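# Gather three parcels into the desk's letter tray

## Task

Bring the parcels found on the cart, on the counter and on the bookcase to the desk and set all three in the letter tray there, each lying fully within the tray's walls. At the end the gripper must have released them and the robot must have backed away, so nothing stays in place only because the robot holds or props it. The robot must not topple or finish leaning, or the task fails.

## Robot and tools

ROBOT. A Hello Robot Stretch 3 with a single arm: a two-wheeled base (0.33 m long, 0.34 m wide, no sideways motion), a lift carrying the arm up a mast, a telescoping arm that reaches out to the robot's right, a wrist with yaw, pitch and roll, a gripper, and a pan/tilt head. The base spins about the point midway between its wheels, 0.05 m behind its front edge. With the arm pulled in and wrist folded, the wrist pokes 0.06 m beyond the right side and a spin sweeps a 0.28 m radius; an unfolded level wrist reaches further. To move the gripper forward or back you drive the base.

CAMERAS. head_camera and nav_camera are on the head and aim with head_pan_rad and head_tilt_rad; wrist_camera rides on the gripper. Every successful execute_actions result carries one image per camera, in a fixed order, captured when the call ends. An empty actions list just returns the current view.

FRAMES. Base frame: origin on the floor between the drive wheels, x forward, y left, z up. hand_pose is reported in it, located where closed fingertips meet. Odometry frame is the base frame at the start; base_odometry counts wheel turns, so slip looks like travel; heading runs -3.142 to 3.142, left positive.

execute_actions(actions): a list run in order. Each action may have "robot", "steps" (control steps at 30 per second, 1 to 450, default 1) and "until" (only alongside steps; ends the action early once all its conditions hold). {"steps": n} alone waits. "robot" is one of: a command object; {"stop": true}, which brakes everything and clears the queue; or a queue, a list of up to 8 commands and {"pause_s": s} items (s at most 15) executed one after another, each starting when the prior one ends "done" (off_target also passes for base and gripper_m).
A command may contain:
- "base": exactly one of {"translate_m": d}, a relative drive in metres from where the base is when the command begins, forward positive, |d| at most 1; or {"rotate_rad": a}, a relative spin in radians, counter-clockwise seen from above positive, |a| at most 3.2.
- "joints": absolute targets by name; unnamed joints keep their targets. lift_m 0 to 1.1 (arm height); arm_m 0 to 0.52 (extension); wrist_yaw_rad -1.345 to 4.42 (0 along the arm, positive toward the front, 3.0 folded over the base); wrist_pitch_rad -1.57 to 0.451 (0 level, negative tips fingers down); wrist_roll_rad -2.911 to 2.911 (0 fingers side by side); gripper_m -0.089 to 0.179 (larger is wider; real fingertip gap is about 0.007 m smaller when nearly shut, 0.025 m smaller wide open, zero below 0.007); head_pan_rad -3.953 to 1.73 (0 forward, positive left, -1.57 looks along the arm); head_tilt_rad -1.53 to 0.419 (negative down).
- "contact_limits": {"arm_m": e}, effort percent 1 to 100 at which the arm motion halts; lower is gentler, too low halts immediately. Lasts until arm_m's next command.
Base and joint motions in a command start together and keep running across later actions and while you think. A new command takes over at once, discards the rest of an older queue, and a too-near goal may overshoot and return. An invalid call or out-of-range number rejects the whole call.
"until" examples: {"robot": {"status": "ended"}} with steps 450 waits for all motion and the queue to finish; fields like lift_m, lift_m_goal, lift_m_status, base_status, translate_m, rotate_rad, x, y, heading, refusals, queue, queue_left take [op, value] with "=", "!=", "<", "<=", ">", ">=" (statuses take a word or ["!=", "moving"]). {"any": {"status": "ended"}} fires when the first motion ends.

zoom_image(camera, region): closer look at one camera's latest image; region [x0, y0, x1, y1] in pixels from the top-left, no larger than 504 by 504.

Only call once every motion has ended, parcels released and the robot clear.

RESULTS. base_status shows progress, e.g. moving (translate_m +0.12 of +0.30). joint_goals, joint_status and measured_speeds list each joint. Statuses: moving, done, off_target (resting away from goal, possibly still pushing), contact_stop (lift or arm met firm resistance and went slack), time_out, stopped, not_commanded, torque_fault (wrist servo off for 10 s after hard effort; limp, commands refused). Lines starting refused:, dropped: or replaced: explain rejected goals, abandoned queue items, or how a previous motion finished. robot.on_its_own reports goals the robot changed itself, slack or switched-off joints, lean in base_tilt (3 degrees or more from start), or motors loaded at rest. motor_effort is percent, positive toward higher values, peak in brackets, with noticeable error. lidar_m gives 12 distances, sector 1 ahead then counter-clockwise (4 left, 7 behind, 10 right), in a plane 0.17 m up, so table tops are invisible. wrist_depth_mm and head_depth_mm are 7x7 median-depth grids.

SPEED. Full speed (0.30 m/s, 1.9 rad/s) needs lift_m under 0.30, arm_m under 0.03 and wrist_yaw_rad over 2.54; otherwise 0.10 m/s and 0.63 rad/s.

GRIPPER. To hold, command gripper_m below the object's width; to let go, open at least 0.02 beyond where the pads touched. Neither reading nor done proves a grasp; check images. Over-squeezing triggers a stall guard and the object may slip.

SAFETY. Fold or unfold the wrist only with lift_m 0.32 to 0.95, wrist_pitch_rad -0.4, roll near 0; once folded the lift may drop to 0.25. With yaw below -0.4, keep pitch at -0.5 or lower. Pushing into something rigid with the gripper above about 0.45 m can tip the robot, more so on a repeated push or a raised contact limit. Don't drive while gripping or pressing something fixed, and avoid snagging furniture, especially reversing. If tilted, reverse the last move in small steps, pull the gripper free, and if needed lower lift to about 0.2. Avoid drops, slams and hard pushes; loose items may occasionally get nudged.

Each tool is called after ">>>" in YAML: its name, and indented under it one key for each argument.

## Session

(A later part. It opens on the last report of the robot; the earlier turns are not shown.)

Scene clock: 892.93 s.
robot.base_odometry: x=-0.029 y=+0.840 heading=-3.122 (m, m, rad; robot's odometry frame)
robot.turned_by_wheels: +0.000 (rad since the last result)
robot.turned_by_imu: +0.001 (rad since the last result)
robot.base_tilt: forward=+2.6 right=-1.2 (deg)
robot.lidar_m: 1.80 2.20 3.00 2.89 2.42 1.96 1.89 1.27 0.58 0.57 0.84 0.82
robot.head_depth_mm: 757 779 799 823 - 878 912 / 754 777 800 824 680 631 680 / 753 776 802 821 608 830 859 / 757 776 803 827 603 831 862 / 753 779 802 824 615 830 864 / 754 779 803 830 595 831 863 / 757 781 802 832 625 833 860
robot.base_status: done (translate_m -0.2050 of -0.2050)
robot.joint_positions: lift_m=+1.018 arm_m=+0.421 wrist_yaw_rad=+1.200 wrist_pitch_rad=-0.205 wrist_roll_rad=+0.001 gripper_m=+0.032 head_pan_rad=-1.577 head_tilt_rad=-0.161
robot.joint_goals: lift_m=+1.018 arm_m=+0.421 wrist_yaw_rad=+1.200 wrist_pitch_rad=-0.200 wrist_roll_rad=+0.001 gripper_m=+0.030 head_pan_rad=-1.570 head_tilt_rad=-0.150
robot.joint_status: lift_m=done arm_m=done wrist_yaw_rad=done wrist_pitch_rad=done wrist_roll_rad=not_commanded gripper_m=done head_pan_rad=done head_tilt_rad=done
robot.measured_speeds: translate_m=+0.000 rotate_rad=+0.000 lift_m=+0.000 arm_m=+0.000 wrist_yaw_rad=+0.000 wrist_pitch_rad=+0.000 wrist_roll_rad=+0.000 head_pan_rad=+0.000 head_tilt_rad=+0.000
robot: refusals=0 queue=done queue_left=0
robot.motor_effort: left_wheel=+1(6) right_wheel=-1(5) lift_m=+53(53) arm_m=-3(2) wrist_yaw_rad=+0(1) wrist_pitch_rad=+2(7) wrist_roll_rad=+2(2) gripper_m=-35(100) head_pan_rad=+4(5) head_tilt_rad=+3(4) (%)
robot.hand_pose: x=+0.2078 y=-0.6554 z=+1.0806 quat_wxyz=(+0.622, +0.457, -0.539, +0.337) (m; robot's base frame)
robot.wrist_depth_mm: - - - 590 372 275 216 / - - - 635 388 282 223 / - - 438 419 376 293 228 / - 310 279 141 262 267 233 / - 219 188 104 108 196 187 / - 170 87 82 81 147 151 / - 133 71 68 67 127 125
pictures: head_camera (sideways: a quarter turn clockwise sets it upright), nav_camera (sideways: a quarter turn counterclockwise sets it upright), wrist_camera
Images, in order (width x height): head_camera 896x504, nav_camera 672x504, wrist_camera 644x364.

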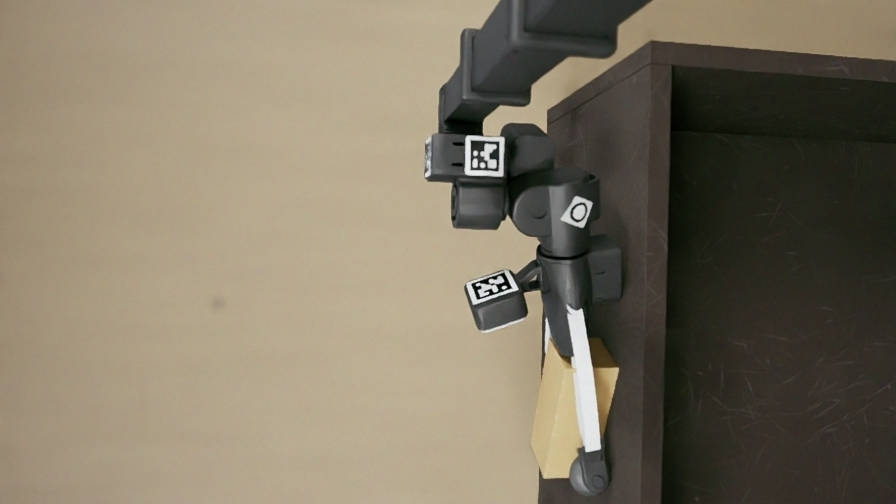

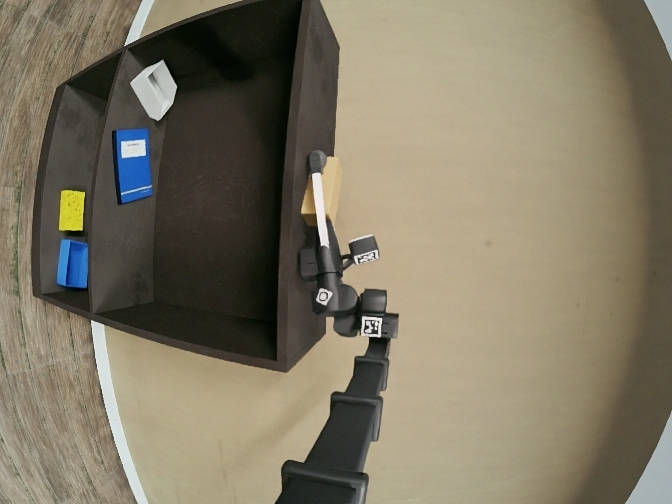

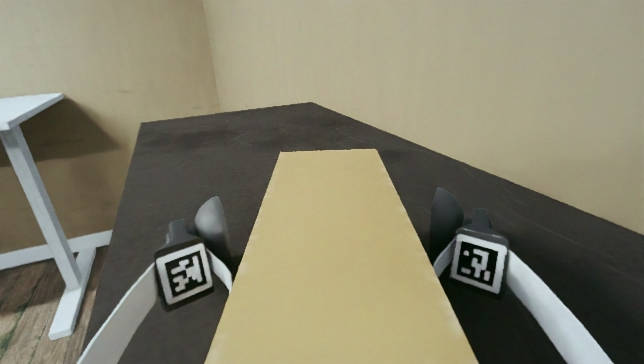

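>>> execute_actions:
  actions:
    - {"robot": {"joints": {"lift_m": 1.10, "arm_m": 0.0}}, "steps": 40}
    - {"robot": {"base": {"rotate_rad": 0.7886}}, "steps": 300, "until": {"robot": {"status": "ended"}}}

Scene clock: 948.70 s.
robot.base_odometry: x=-0.029 y=+0.840 heading=-2.333 (m, m, rad; robot's odometry frame)
robot.turned_by_wheels: +0.789 (rad since the last result)
robot.turned_by_imu: +0.781 (rad since the last result)
robot.base_tilt: forward=+2.5 right=-1.1 (deg)
robot.lidar_m: 2.20 2.89 2.42 2.20 1.89 1.82 1.02 0.57 0.65 0.82 1.66 1.80
robot.head_depth_mm: 837 854 872 - - - - / 910 930 952 - - - - / 996 1024 1054 - - - - / 1107 1132 1172 1204 832 860 - / 1238 1270 1317 1359 1400 1441 - / 1420 1448 1505 1536 1548 - - / 1639 1703 1766 1810 - - -
robot.base_status: done (rotate_rad +0.7885 of +0.7886)
robot.joint_positions: lift_m=+1.100 arm_m=+0.001 wrist_yaw_rad=+1.200 wrist_pitch_rad=-0.226 wrist_roll_rad=+0.001 gripper_m=+0.047 head_pan_rad=-1.577 head_tilt_rad=-0.161
robot.joint_goals: lift_m=+1.100 arm_m=+0.000 wrist_yaw_rad=+1.200 wrist_pitch_rad=-0.200 wrist_roll_rad=+0.001 gripper_m=+0.046 head_pan_rad=-1.570 head_tilt_rad=-0.150
robot.joint_status: lift_m=done arm_m=done wrist_yaw_rad=done wrist_pitch_rad=done wrist_roll_rad=not_commanded gripper_m=done head_pan_rad=done head_tilt_rad=done
robot.measured_speeds: translate_m=+0.000 rotate_rad=+0.000 lift_m=+0.000 arm_m=+0.000 wrist_yaw_rad=+0.000 wrist_pitch_rad=+0.000 wrist_roll_rad=+0.000 head_pan_rad=+0.000 head_tilt_rad=+0.000
robot: refusals=0 queue=done queue_left=0
robot.on_its_own: gripper_m is held at +0.046, not at your +0.030, by its stall guard, which is not easing now
robot.motor_effort: left_wheel=-3(7) right_wheel=+0(4) lift_m=+55(58) arm_m=-3(4) wrist_yaw_rad=+0(0) wrist_pitch_rad=+15(15) wrist_roll_rad=+2(2) gripper_m=-21(29) head_pan_rad=+5(4) head_tilt_rad=+4(4) (%)
robot.hand_pose: x=+0.2063 y=-0.2345 z=+1.1574 quat_wxyz=(+0.625, +0.463, -0.534, +0.331) (m; robot's base frame)
robot.wrist_depth_mm: - - - - - - - / - - - - - - - / - - - - - - - / - - - 157 - - - / - - - 110 115 - - / - - 90 85 84 - - / - - 72 69 68 - -
pictures: head_camera (sideways: a quarter turn clockwise sets it upright), nav_camera (sideways: a quarter turn counterclockwise sets it upright), wrist_camera
Images, in order (width x height): head_camera 896x504, nav_camera 672x504, wrist_camera 644x364.

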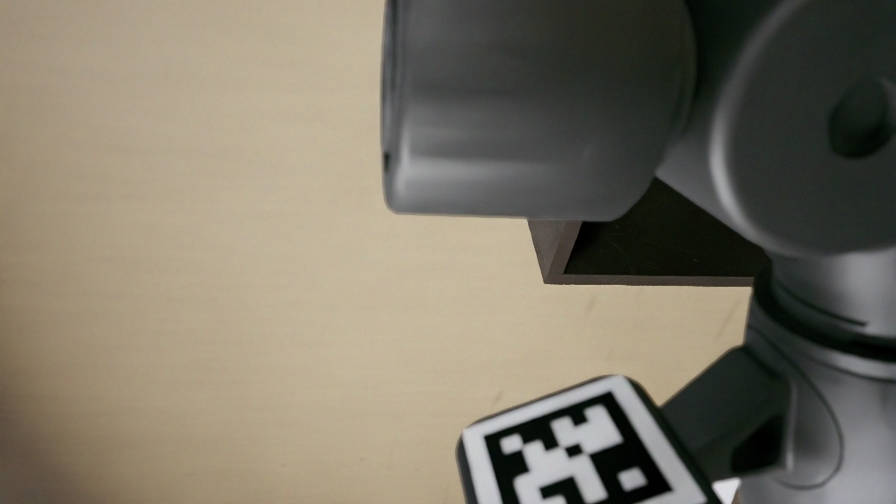

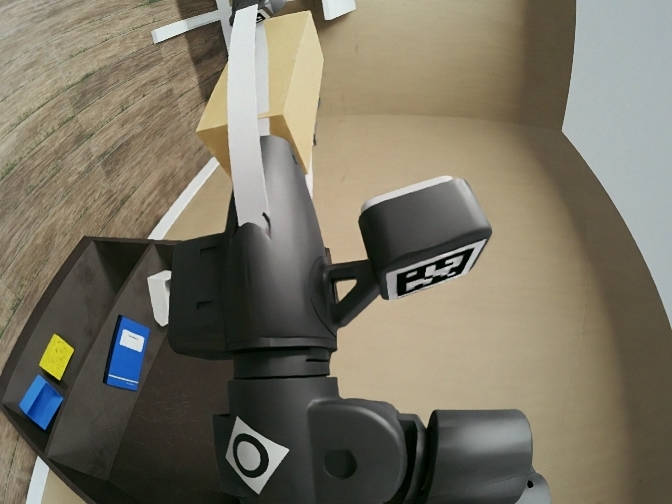

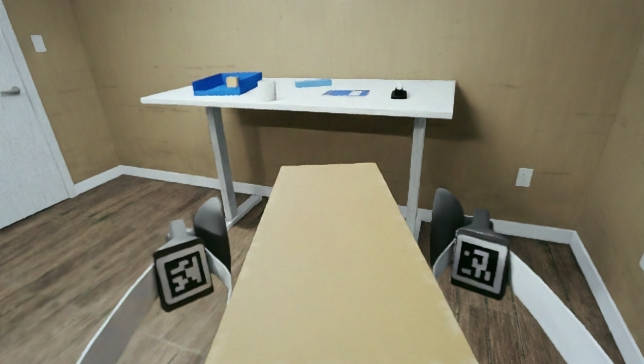

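>>> execute_actions:
  actions:
    - {"robot": {"base": {"translate_m": 1.0}, "joints": {"wrist_yaw_rad": 0.0, "wrist_pitch_rad": -0.45, "head_tilt_rad": -0.55}}, "steps": 450, "until": {"robot": {"translate_m": [">=", 0.7]}}}
    - {"robot": {"base": {"translate_m": 0.947}}, "steps": 450, "until": {"robot": {"base_status": ["!=", "moving"]}}}
    - {"robot": {"base": {"rotate_rad": 0.8334}}, "steps": 300, "until": {"robot": {"status": "ended"}}}

Scene clock: 975.40 s.
robot.base_odometry: x=-1.166 y=-0.351 heading=-1.500 (m, m, rad; robot's odometry frame)
robot.turned_by_wheels: +0.833 (rad since the last result)
robot.turned_by_imu: +0.830 (rad since the last result)
robot.base_tilt: forward=+2.6 right=-1.1 (deg)
robot.lidar_m: 1.74 1.84 2.17 3.04 2.75 1.79 2.00 1.22 1.09 0.62 0.63 1.56
robot.head_depth_mm: - - - - - - 1195 / - - - - - - 1218 / - - - - - 377 1218 / 873 949 953 689 476 396 1213 / 878 963 989 659 496 397 1106 / 890 973 1028 659 496 397 1243 / 890 981 1086 657 494 395 1235
robot.base_status: done (rotate_rad +0.8333 of +0.8334)
robot.joint_positions: lift_m=+1.100 arm_m=+0.001 wrist_yaw_rad=+0.001 wrist_pitch_rad=-0.472 wrist_roll_rad=+0.001 gripper_m=+0.047 head_pan_rad=-1.577 head_tilt_rad=-0.543
robot.joint_goals: lift_m=+1.100 arm_m=+0.000 wrist_yaw_rad=+0.000 wrist_pitch_rad=-0.450 wrist_roll_rad=+0.001 gripper_m=+0.046 head_pan_rad=-1.570 head_tilt_rad=-0.550
robot.joint_status: lift_m=done arm_m=done wrist_yaw_rad=done wrist_pitch_rad=done wrist_roll_rad=not_commanded gripper_m=done head_pan_rad=done head_tilt_rad=done
robot.measured_speeds: translate_m=+0.000 rotate_rad=+0.000 lift_m=+0.000 arm_m=+0.000 wrist_yaw_rad=+0.000 wrist_pitch_rad=+0.000 wrist_roll_rad=+0.000 head_pan_rad=+0.000 head_tilt_rad=+0.000
robot: refusals=0 queue=done queue_left=0
robot.on_its_own: gripper_m is held at +0.046, not at your +0.030, by its stall guard, which is not easing now
robot.motor_effort: left_wheel=-3(8) right_wheel=+1(4) lift_m=+55(55) arm_m=-3(3) wrist_yaw_rad=-2(5) wrist_pitch_rad=+12(14) wrist_roll_rad=+2(2) gripper_m=-20(21) head_pan_rad=+5(5) head_tilt_rad=-4(18) (%)
robot.hand_pose: x=-0.0212 y=-0.3632 z=+1.1004 quat_wxyz=(+0.688, +0.166, -0.687, -0.165) (m; robot's base frame)
robot.wrist_depth_mm: 785 781 779 781 782 767 785 / 868 857 732 722 695 677 671 / 943 906 528 508 488 518 495 / - 454 445 156 427 379 418 / - 375 347 109 115 319 352 / 334 333 89 84 83 291 302 / 284 280 72 69 68 269 269
pictures: head_camera (sideways: a quarter turn clockwise sets it upright), nav_camera (sideways: a quarter turn counterclockwise sets it upright), wrist_camera
Images, in order (width x height): head_camera 896x504, nav_camera 672x504, wrist_camera 644x364.

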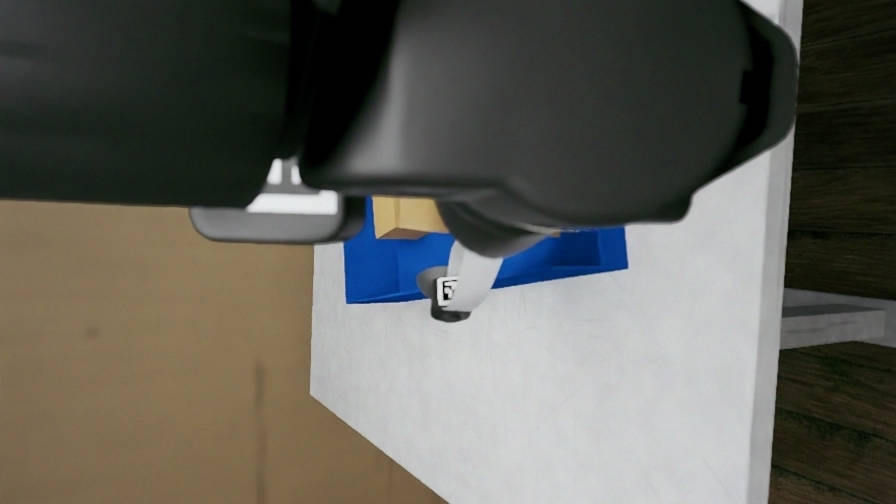

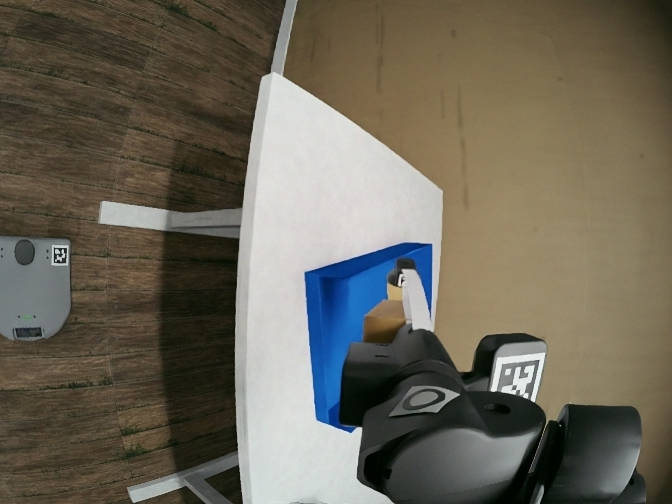

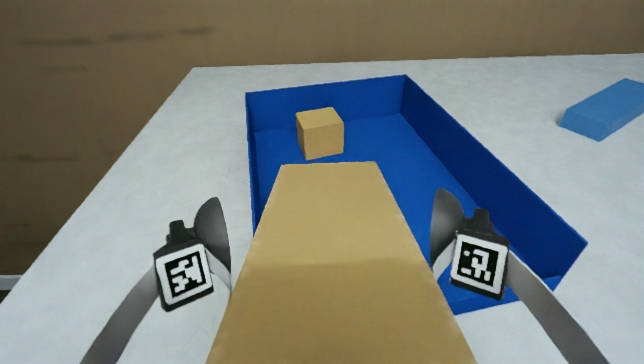

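>>> execute_actions:
  actions:
    - {"robot": {"base": {"translate_m": -0.132}, "joints": {"wrist_yaw_rad": 0.2, "arm_m": 0.33}}, "steps": 450, "until": {"robot": {"status": "ended"}}}

Scene clock: 1055.80 s.
robot.base_odometry: x=-1.175 y=-0.220 heading=-1.500 (m, m, rad; robot's odometry frame)
robot.turned_by_wheels: +0.000 (rad since the last result)
robot.turned_by_imu: +0.000 (rad since the last result)
robot.base_tilt: forward=+2.5 right=-1.1 (deg)
robot.lidar_m: 1.87 1.98 2.26 3.06 2.57 1.66 1.87 1.11 1.09 1.06 0.66 1.56
robot.head_depth_mm: 879 935 988 667 499 398 1188 / - 973 991 664 480 398 1194 / 834 - 930 628 476 398 1182 / 870 960 752 655 491 397 1212 / 874 961 982 654 492 396 1214 / 881 970 983 642 492 396 1117 / 884 978 984 655 465 396 1235
robot.base_status: done (translate_m -0.1320 of -0.1320)
robot.joint_positions: lift_m=+1.100 arm_m=+0.330 wrist_yaw_rad=+0.199 wrist_pitch_rad=-0.473 wrist_roll_rad=+0.001 gripper_m=+0.047 head_pan_rad=-1.577 head_tilt_rad=-0.543
robot.joint_goals: lift_m=+1.100 arm_m=+0.330 wrist_yaw_rad=+0.200 wrist_pitch_rad=-0.450 wrist_roll_rad=+0.001 gripper_m=+0.046 head_pan_rad=-1.570 head_tilt_rad=-0.550
robot.joint_status: lift_m=done arm_m=done wrist_yaw_rad=done wrist_pitch_rad=done wrist_roll_rad=not_commanded gripper_m=done head_pan_rad=done head_tilt_rad=done
robot.measured_speeds: translate_m=+0.000 rotate_rad=+0.000 lift_m=+0.000 arm_m=+0.000 wrist_yaw_rad=+0.000 wrist_pitch_rad=+0.000 wrist_roll_rad=+0.000 head_pan_rad=+0.000 head_tilt_rad=+0.000
robot: refusals=0 queue=done queue_left=0
robot.on_its_own: gripper_m is held at +0.046, not at your +0.030, by its stall guard, which is not easing now
robot.motor_effort: left_wheel=-2(10) right_wheel=+1(2) lift_m=+55(55) arm_m=+3(1) wrist_yaw_rad=+0(0) wrist_pitch_rad=+12(12) wrist_roll_rad=+2(2) gripper_m=-21(22) head_pan_rad=+4(5) head_tilt_rad=-2(2) (%)
robot.hand_pose: x=+0.0215 y=-0.6875 z=+1.1002 quat_wxyz=(+0.701, +0.233, -0.667, -0.097) (m; robot's base frame)
robot.wrist_depth_mm: 550 531 494 469 443 421 402 / 625 585 552 521 488 459 440 / 715 628 554 547 519 496 482 / 797 447 439 155 428 419 422 / 377 373 279 109 114 357 350 / 311 287 89 84 84 298 304 / 230 236 72 69 68 267 265
pictures: head_camera (sideways: a quarter turn clockwise sets it upright), nav_camera (sideways: a quarter turn counterclockwise sets it upright), wrist_camera
Images, in order (width x height): head_camera 896x504, nav_camera 672x504, wrist_camera 644x364.

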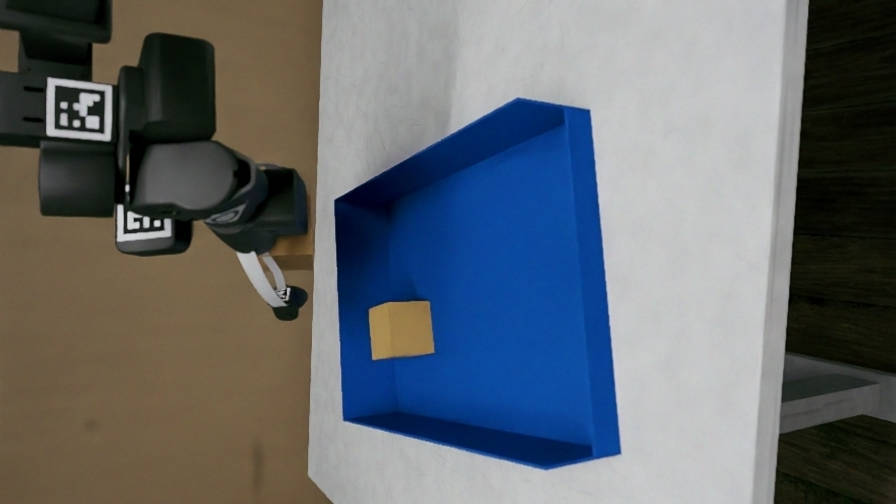

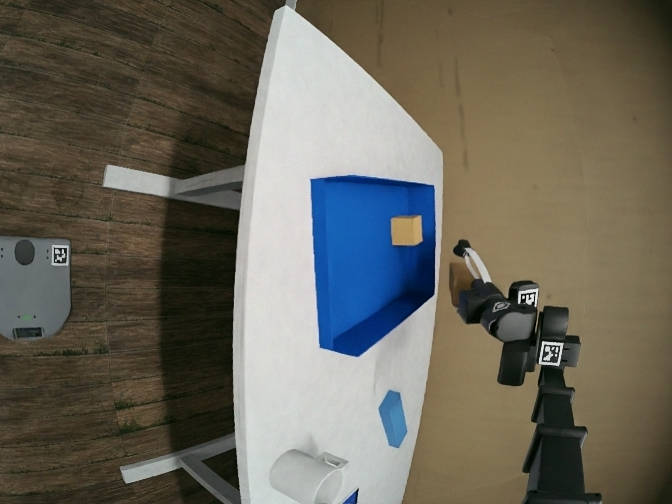

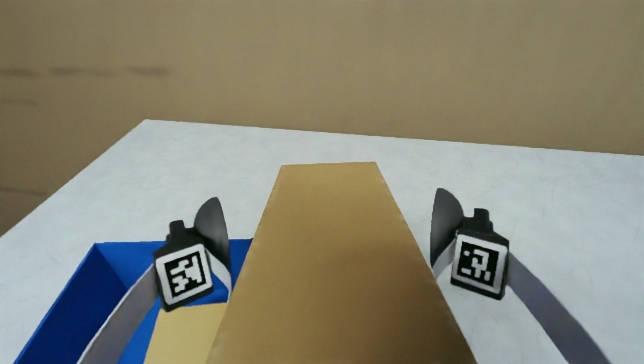

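>>> zoom_image:
  camera: "head_camera"
  region: [200, 60, 660, 500]

Region (200, 60, 660, 500) of head_camera's 896x504 image, scaled by 1.096, with more detail than that image has; it fills the top 482 rows of this view, and the rest is white.

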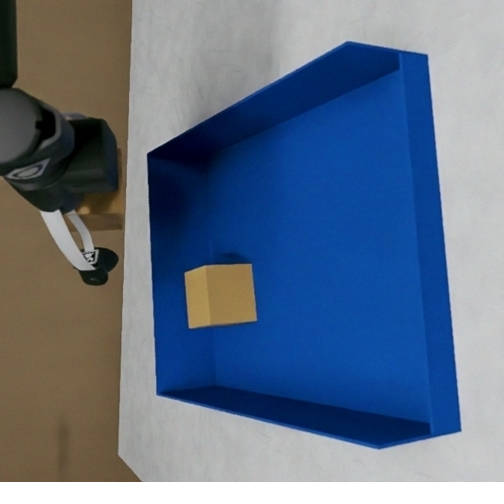

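>>> execute_actions:
  actions:
    - {"robot": {"joints": {"wrist_yaw_rad": 0.15, "lift_m": 1.035}}, "steps": 300, "until": {"robot": {"status": "ended"}}}

Scene clock: 1147.73 s.
robot.base_odometry: x=-1.175 y=-0.220 heading=-1.500 (m, m, rad; robot's odometry frame)
robot.turned_by_wheels: +0.000 (rad since the last result)
robot.turned_by_imu: +0.000 (rad since the last result)
robot.base_tilt: forward=+2.6 right=-1.0 (deg)
robot.lidar_m: 1.87 1.98 2.26 3.06 2.57 1.66 1.87 1.11 1.09 1.06 0.66 1.55
robot.head_depth_mm: 849 - 933 664 500 399 1189 / 858 - 874 662 481 398 1187 / 862 - - 629 475 397 1186 / 867 939 1013 657 493 397 1208 / 872 964 988 655 491 396 1210 / 883 966 983 641 491 396 1120 / 886 978 983 658 466 396 1240
robot.base_status: done (translate_m -0.1320 of -0.1320)
robot.joint_positions: lift_m=+1.035 arm_m=+0.330 wrist_yaw_rad=+0.150 wrist_pitch_rad=-0.472 wrist_roll_rad=+0.001 gripper_m=+0.047 head_pan_rad=-1.577 head_tilt_rad=-0.543
robot.joint_goals: lift_m=+1.035 arm_m=+0.330 wrist_yaw_rad=+0.150 wrist_pitch_rad=-0.450 wrist_roll_rad=+0.001 gripper_m=+0.046 head_pan_rad=-1.570 head_tilt_rad=-0.550
robot.joint_status: lift_m=done arm_m=done wrist_yaw_rad=done wrist_pitch_rad=done wrist_roll_rad=not_commanded gripper_m=done head_pan_rad=done head_tilt_rad=done
robot.measured_speeds: translate_m=+0.000 rotate_rad=+0.000 lift_m=+0.000 arm_m=+0.000 wrist_yaw_rad=+0.000 wrist_pitch_rad=+0.000 wrist_roll_rad=+0.000 head_pan_rad=+0.000 head_tilt_rad=+0.000
robot: refusals=0 queue=done queue_left=0
robot.on_its_own: gripper_m is held at +0.046, not at your +0.030, by its stall guard, which is not easing now
robot.motor_effort: left_wheel=-3(3) right_wheel=+1(1) lift_m=+32(55) arm_m=+3(3) wrist_yaw_rad=+0(3) wrist_pitch_rad=+13(12) wrist_roll_rad=+2(2) gripper_m=-22(22) head_pan_rad=+5(4) head_tilt_rad=-2(2) (%)
robot.hand_pose: x=+0.0109 y=-0.6894 z=+1.0360 quat_wxyz=(+0.698, +0.217, -0.673, -0.114) (m; robot's base frame)
robot.wrist_depth_mm: 521 502 485 465 445 430 411 / 582 547 522 500 489 469 451 / 444 431 416 409 400 397 394 / 346 343 233 156 319 322 318 / 238 248 242 109 114 273 266 / 235 187 89 84 83 228 231 / 206 167 72 69 68 205 204
pictures: head_camera (sideways: a quarter turn clockwise sets it upright), nav_camera (sideways: a quarter turn counterclockwise sets it upright), wrist_camera
Images, in order (width x height): head_camera 896x504, nav_camera 672x504, wrist_camera 644x364.

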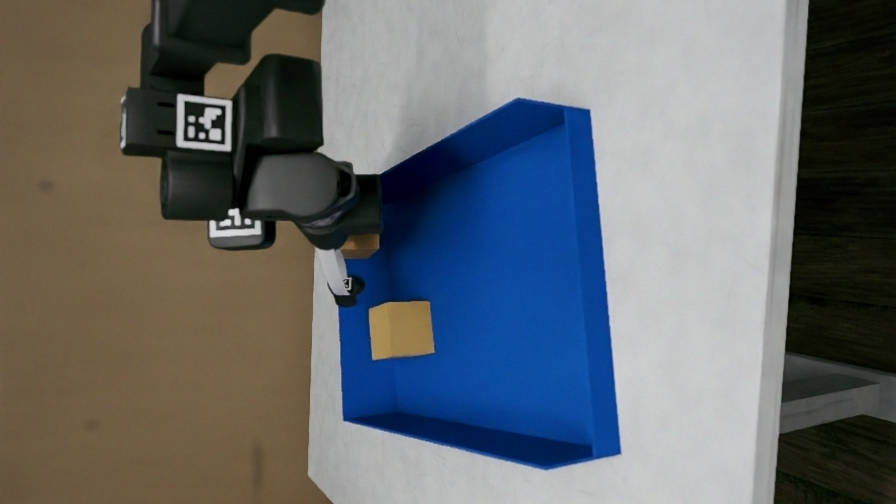

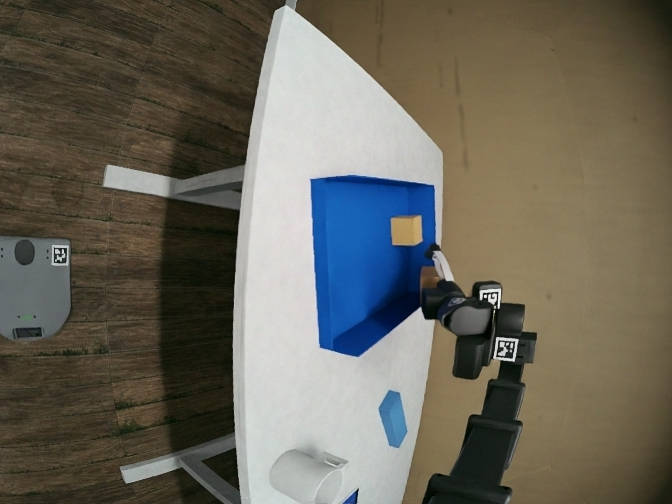

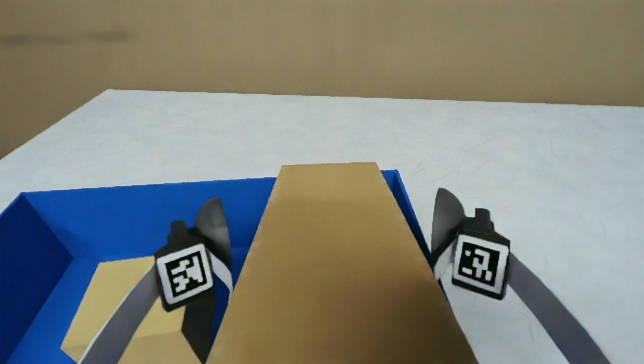

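>>> zoom_image:
  camera: "wrist_camera"
  region: [300, 120, 600, 364]

Region (300, 120, 600, 364) of wrist_camera's 644x364 image, scaled by 1.680; it fills the top 410 rows of this view, and the rest is white.

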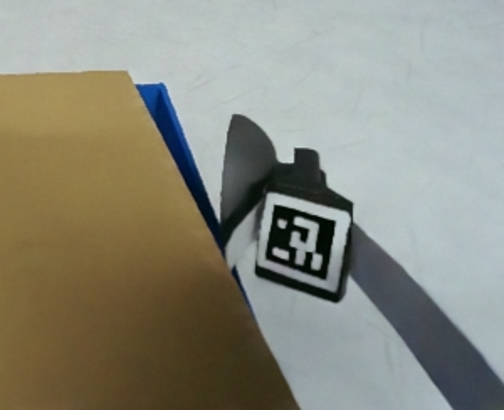

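>>> zoom_image:
  camera: "wrist_camera"
  region: [0, 150, 300, 364]

Region (0, 150, 300, 364) of wrist_camera's 644x364 image, scaled by 1.680; it fills the top 360 rows of this view, and the rest is white.

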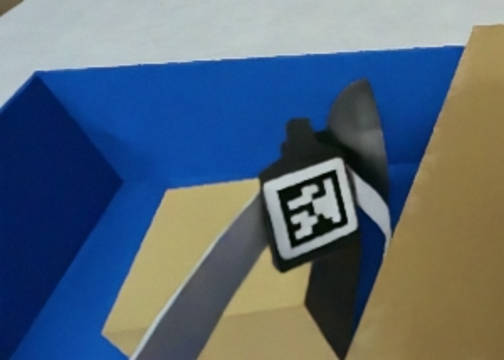

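>>> execute_actions:
  actions:
    - {"robot": {"joints": {"arm_m": 0.258, "wrist_yaw_rad": 0.185}}, "steps": 300, "until": {"robot": {"status": "ended"}}}

Scene clock: 1232.13 s.
robot.base_odometry: x=-1.175 y=-0.220 heading=-1.500 (m, m, rad; robot's odometry frame)
robot.turned_by_wheels: +0.000 (rad since the last result)
robot.turned_by_imu: +0.000 (rad since the last result)
robot.base_tilt: forward=+2.5 right=-1.2 (deg)
robot.lidar_m: 1.87 1.97 2.25 3.05 2.57 1.66 1.87 1.11 1.09 1.06 0.66 1.55
robot.head_depth_mm: 849 - 938 665 498 398 1187 / 857 - - 666 481 398 1191 / 863 918 - 600 472 398 1185 / 872 950 984 627 493 397 1215 / 873 957 981 655 492 397 1203 / 881 969 988 654 493 397 1115 / 887 973 984 629 473 396 1239
robot.base_status: done (translate_m -0.1320 of -0.1320)
robot.joint_positions: lift_m=+1.035 arm_m=+0.258 wrist_yaw_rad=+0.181 wrist_pitch_rad=-0.469 wrist_roll_rad=+0.001 gripper_m=+0.047 head_pan_rad=-1.577 head_tilt_rad=-0.543
robot.joint_goals: lift_m=+1.035 arm_m=+0.258 wrist_yaw_rad=+0.185 wrist_pitch_rad=-0.450 wrist_roll_rad=+0.001 gripper_m=+0.046 head_pan_rad=-1.570 head_tilt_rad=-0.550
robot.joint_status: lift_m=done arm_m=done wrist_yaw_rad=done wrist_pitch_rad=done wrist_roll_rad=not_commanded gripper_m=done head_pan_rad=done head_tilt_rad=done
robot.measured_speeds: translate_m=+0.000 rotate_rad=+0.000 lift_m=+0.000 arm_m=+0.000 wrist_yaw_rad=+0.000 wrist_pitch_rad=+0.000 wrist_roll_rad=+0.000 head_pan_rad=+0.000 head_tilt_rad=+0.000
robot: refusals=0 queue=done queue_left=0
robot.on_its_own: gripper_m is held at +0.046, not at your +0.030, by its stall guard, which is not easing now
robot.motor_effort: left_wheel=-4(4) right_wheel=+2(2) lift_m=+32(32) arm_m=-2(2) wrist_yaw_rad=+3(6) wrist_pitch_rad=+10(12) wrist_roll_rad=+2(2) gripper_m=-22(22) head_pan_rad=+5(4) head_tilt_rad=-3(2) (%)
robot.hand_pose: x=+0.0176 y=-0.6175 z=+1.0368 quat_wxyz=(+0.700, +0.226, -0.670, -0.102) (m; robot's base frame)
robot.wrist_depth_mm: 628 596 562 528 512 487 467 / 707 623 560 554 539 518 501 / 758 430 420 290 408 400 395 / 264 296 300 156 310 323 319 / 246 228 243 110 114 275 270 / 232 243 89 85 84 226 234 / 214 212 72 69 68 207 203
pictures: head_camera (sideways: a quarter turn clockwise sets it upright), nav_camera (sideways: a quarter turn counterclockwise sets it upright), wrist_camera
Images, in order (width x height): head_camera 896x504, nav_camera 672x504, wrist_camera 644x364.

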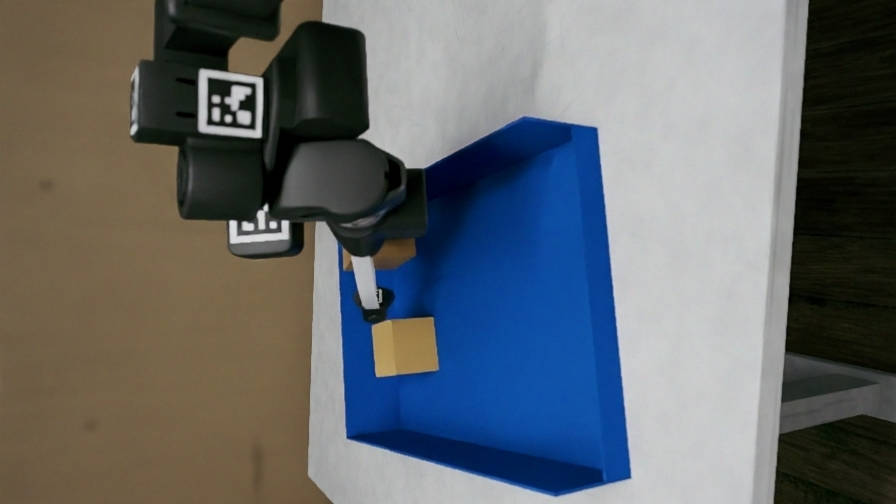

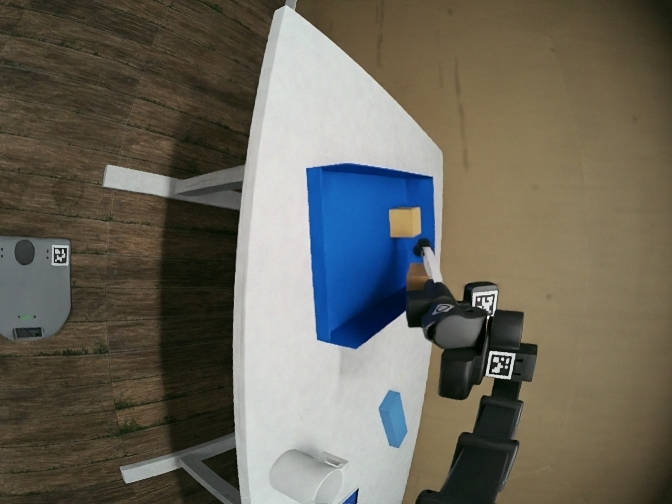

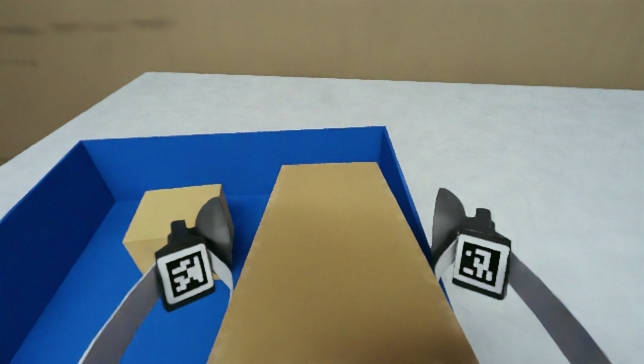

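>>> zoom_image:
  camera: "wrist_camera"
  region: [60, 100, 540, 364]

Region (60, 100, 540, 364) of wrist_camera's 644x364 image, scaled by 1.050; it fills the top 277 rows of this view, and the rest is white.

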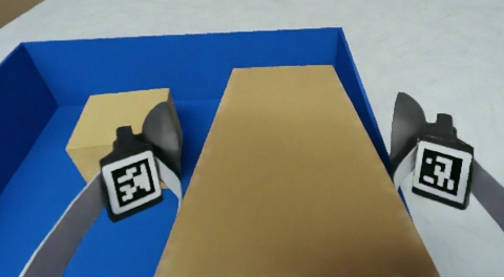

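>>> zoom_image:
  camera: "wrist_camera"
  region: [340, 100, 540, 330]

Region (340, 100, 540, 330) of wrist_camera's 644x364 image, scaled by 2.191; it fills the left 438 columns of this view, and the rest is white.

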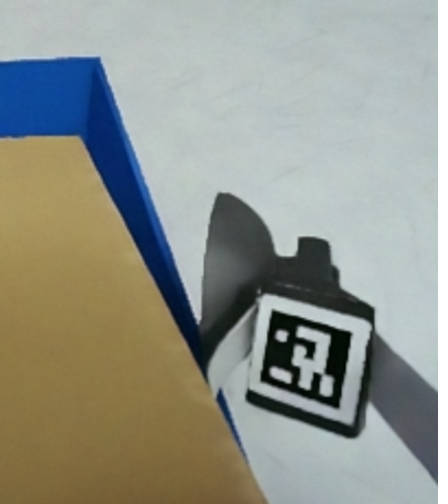

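>>> execute_actions:
  actions:
    - {"robot": {"joints": {"lift_m": 1.07}}, "steps": 25}
    - {"robot": {"base": {"translate_m": 0.02}, "joints": {"arm_m": 0.228}}, "steps": 300, "until": {"robot": {"status": "ended"}}}

Scene clock: 1299.43 s.
robot.base_odometry: x=-1.174 y=-0.240 heading=-1.500 (m, m, rad; robot's odometry frame)
robot.turned_by_wheels: +0.000 (rad since the last result)
robot.turned_by_imu: +0.000 (rad since the last result)
robot.base_tilt: forward=+2.5 right=-1.1 (deg)
robot.lidar_m: 1.85 1.95 2.24 3.06 2.60 1.68 1.89 1.13 1.09 1.06 0.65 1.56
robot.head_depth_mm: 832 942 876 666 498 398 1190 / 835 - 865 665 471 398 1195 / 856 - - 624 492 399 1188 / 866 940 1016 656 492 397 1218 / 879 962 1003 652 492 396 1211 / 878 971 981 628 491 396 1132 / 887 976 1034 658 477 396 1234
robot.base_status: done (translate_m +0.0200 of +0.0200)
robot.joint_positions: lift_m=+1.070 arm_m=+0.228 wrist_yaw_rad=+0.184 wrist_pitch_rad=-0.472 wrist_roll_rad=+0.001 gripper_m=+0.047 head_pan_rad=-1.577 head_tilt_rad=-0.543
robot.joint_goals: lift_m=+1.070 arm_m=+0.228 wrist_yaw_rad=+0.185 wrist_pitch_rad=-0.450 wrist_roll_rad=+0.001 gripper_m=+0.046 head_pan_rad=-1.570 head_tilt_rad=-0.550
robot.joint_status: lift_m=done arm_m=done wrist_yaw_rad=done wrist_pitch_rad=done wrist_roll_rad=not_commanded gripper_m=done head_pan_rad=done head_tilt_rad=done
robot.measured_speeds: translate_m=+0.000 rotate_rad=+0.000 lift_m=+0.000 arm_m=+0.000 wrist_yaw_rad=+0.000 wrist_pitch_rad=+0.000 wrist_roll_rad=+0.000 head_pan_rad=+0.000 head_tilt_rad=+0.000
robot: refusals=0 queue=done queue_left=0
robot.on_its_own: gripper_m is held at +0.046, not at your +0.030, by its stall guard, which is not easing now
robot.motor_effort: left_wheel=-2(5) right_wheel=+0(5) lift_m=+55(57) arm_m=-3(2) wrist_yaw_rad=+1(3) wrist_pitch_rad=+12(13) wrist_roll_rad=+2(1) gripper_m=-21(22) head_pan_rad=+5(4) head_tilt_rad=-2(2) (%)
robot.hand_pose: x=+0.0181 y=-0.5869 z=+1.0703 quat_wxyz=(+0.700, +0.228, -0.669, -0.102) (m; robot's base frame)
robot.wrist_depth_mm: 662 616 589 574 536 517 494 / 749 691 633 605 576 552 544 / 838 501 489 479 474 468 461 / 419 333 332 156 335 372 373 / 336 293 259 109 114 321 311 / 233 263 89 84 84 259 270 / 209 247 72 69 68 232 236
pictures: head_camera (sideways: a quarter turn clockwise sets it upright), nav_camera (sideways: a quarter turn counterclockwise sets it upright), wrist_camera
Images, in order (width x height): head_camera 896x504, nav_camera 672x504, wrist_camera 644x364.

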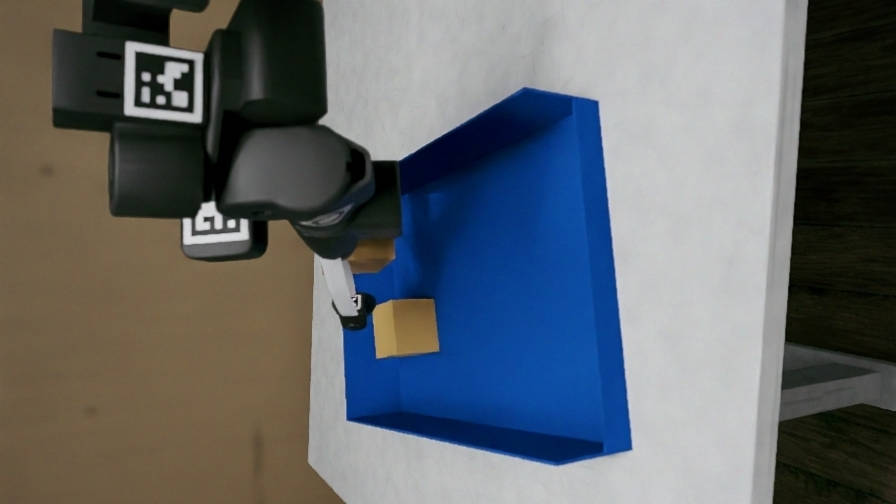

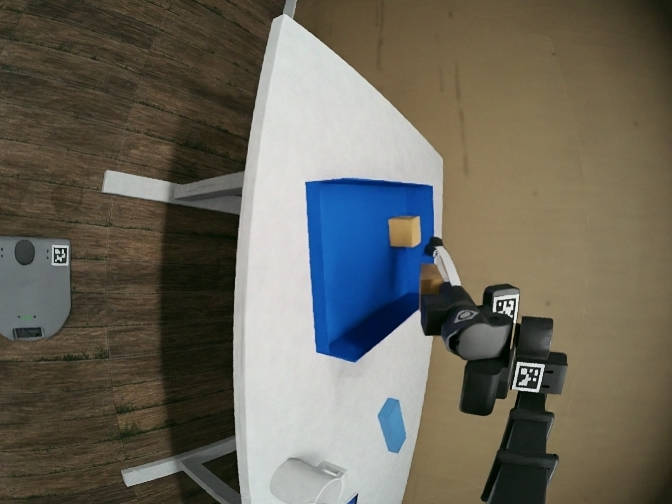

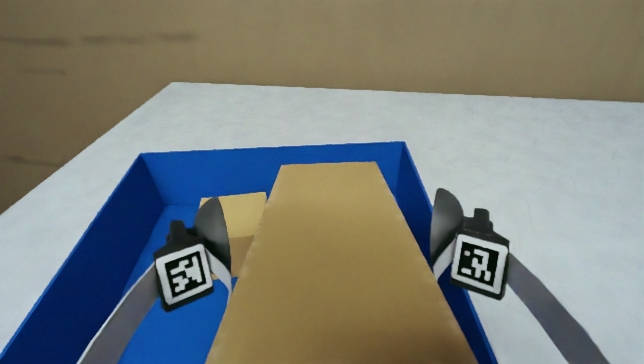

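>>> zoom_image:
  camera: "wrist_camera"
  region: [344, 120, 644, 364]

Region (344, 120, 644, 364) of wrist_camera's 644x364 image, scaled by 1.680; it fills the top 410 rows of this view, and the rest is white.

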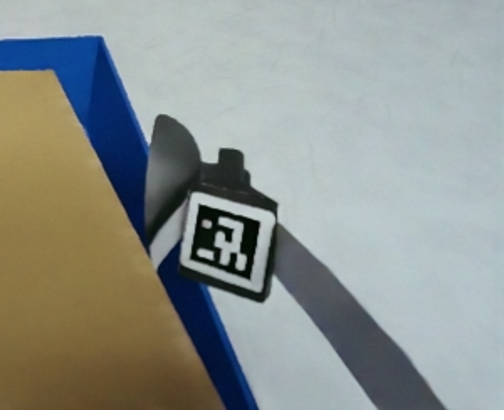

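>>> zoom_image:
  camera: "wrist_camera"
  region: [100, 130, 340, 330]

Region (100, 130, 340, 330) of wrist_camera's 644x364 image, scaled by 2.100.

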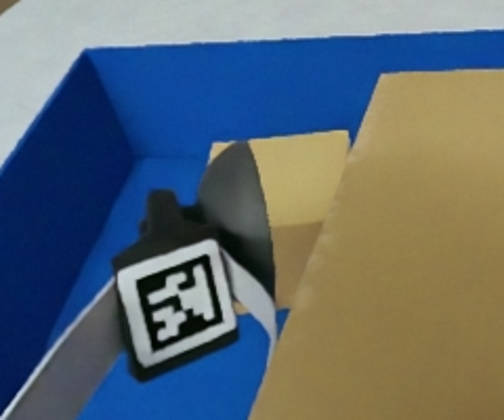

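>>> execute_actions:
  actions:
    - {"robot": {"joints": {"lift_m": 0.986}}, "steps": 300, "until": {"robot": {"status": "ended"}}}

Scene clock: 1319.50 s.
robot.base_odometry: x=-1.174 y=-0.240 heading=-1.500 (m, m, rad; robot's odometry frame)
robot.turned_by_wheels: +0.000 (rad since the last result)
robot.turned_by_imu: +0.000 (rad since the last result)
robot.base_tilt: forward=+2.5 right=-1.2 (deg)
robot.lidar_m: 1.85 1.96 2.23 3.04 2.60 1.68 1.89 1.12 1.09 1.06 0.65 1.56
robot.head_depth_mm: 857 930 - 608 500 398 1191 / 855 933 - 563 471 398 1188 / 868 943 - - 494 398 1181 / 869 954 1012 578 494 397 1210 / 877 965 981 638 491 397 1220 / 880 967 990 624 492 396 1124 / 884 978 1026 656 478 395 1237
robot.base_status: done (translate_m +0.0200 of +0.0200)
robot.joint_positions: lift_m=+0.986 arm_m=+0.228 wrist_yaw_rad=+0.187 wrist_pitch_rad=-0.472 wrist_roll_rad=+0.001 gripper_m=+0.047 head_pan_rad=-1.577 head_tilt_rad=-0.543
robot.joint_goals: lift_m=+0.986 arm_m=+0.228 wrist_yaw_rad=+0.185 wrist_pitch_rad=-0.450 wrist_roll_rad=+0.001 gripper_m=+0.046 head_pan_rad=-1.570 head_tilt_rad=-0.550
robot.joint_status: lift_m=done arm_m=done wrist_yaw_rad=done wrist_pitch_rad=done wrist_roll_rad=not_commanded gripper_m=done head_pan_rad=done head_tilt_rad=done
robot.measured_speeds: translate_m=+0.000 rotate_rad=+0.000 lift_m=+0.000 arm_m=+0.000 wrist_yaw_rad=+0.000 wrist_pitch_rad=+0.000 wrist_roll_rad=+0.000 head_pan_rad=+0.000 head_tilt_rad=+0.000
robot: refusals=0 queue=done queue_left=0
robot.on_its_own: gripper_m is held at +0.046, not at your +0.030, by its stall guard, which is not easing now
robot.motor_effort: left_wheel=-1(3) right_wheel=+0(2) lift_m=+32(55) arm_m=-3(3) wrist_yaw_rad=-2(3) wrist_pitch_rad=+11(12) wrist_roll_rad=+2(2) gripper_m=-21(21) head_pan_rad=+4(5) head_tilt_rad=-2(3) (%)
robot.hand_pose: x=+0.0188 y=-0.5868 z=+0.9871 quat_wxyz=(+0.700, +0.229, -0.669, -0.101) (m; robot's base frame)
robot.wrist_depth_mm: 669 633 590 552 524 504 484 / 726 274 277 274 276 396 392 / 215 287 226 295 280 300 298 / 213 249 221 155 234 170 244 / 205 215 206 110 114 136 204 / 184 186 89 84 83 149 115 / 161 160 72 69 68 147 94
pictures: head_camera (sideways: a quarter turn clockwise sets it upright), nav_camera (sideways: a quarter turn counterclockwise sets it upright), wrist_camera
Images, in order (width x height): head_camera 896x504, nav_camera 672x504, wrist_camera 644x364.

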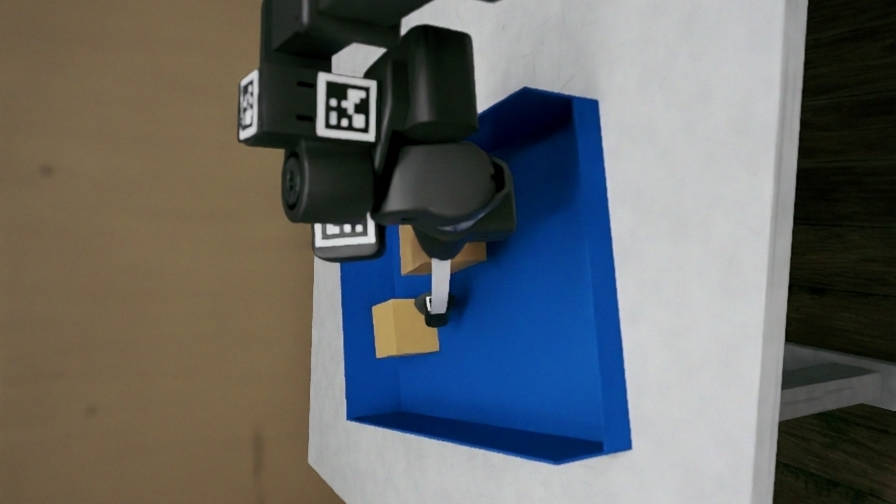

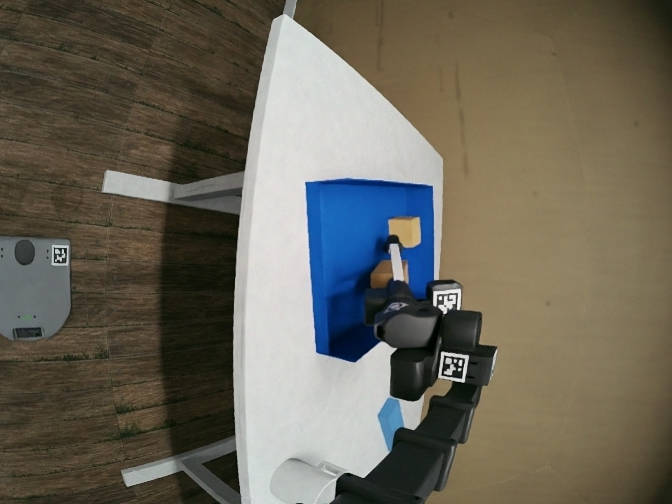

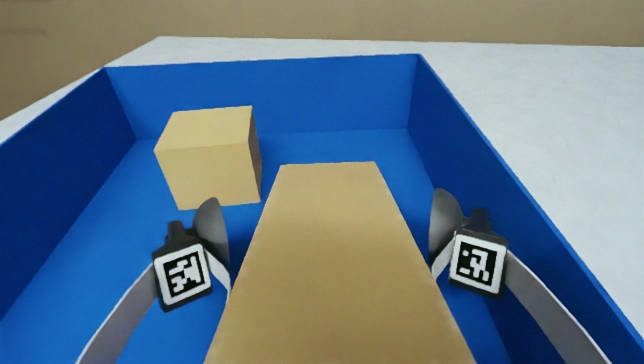

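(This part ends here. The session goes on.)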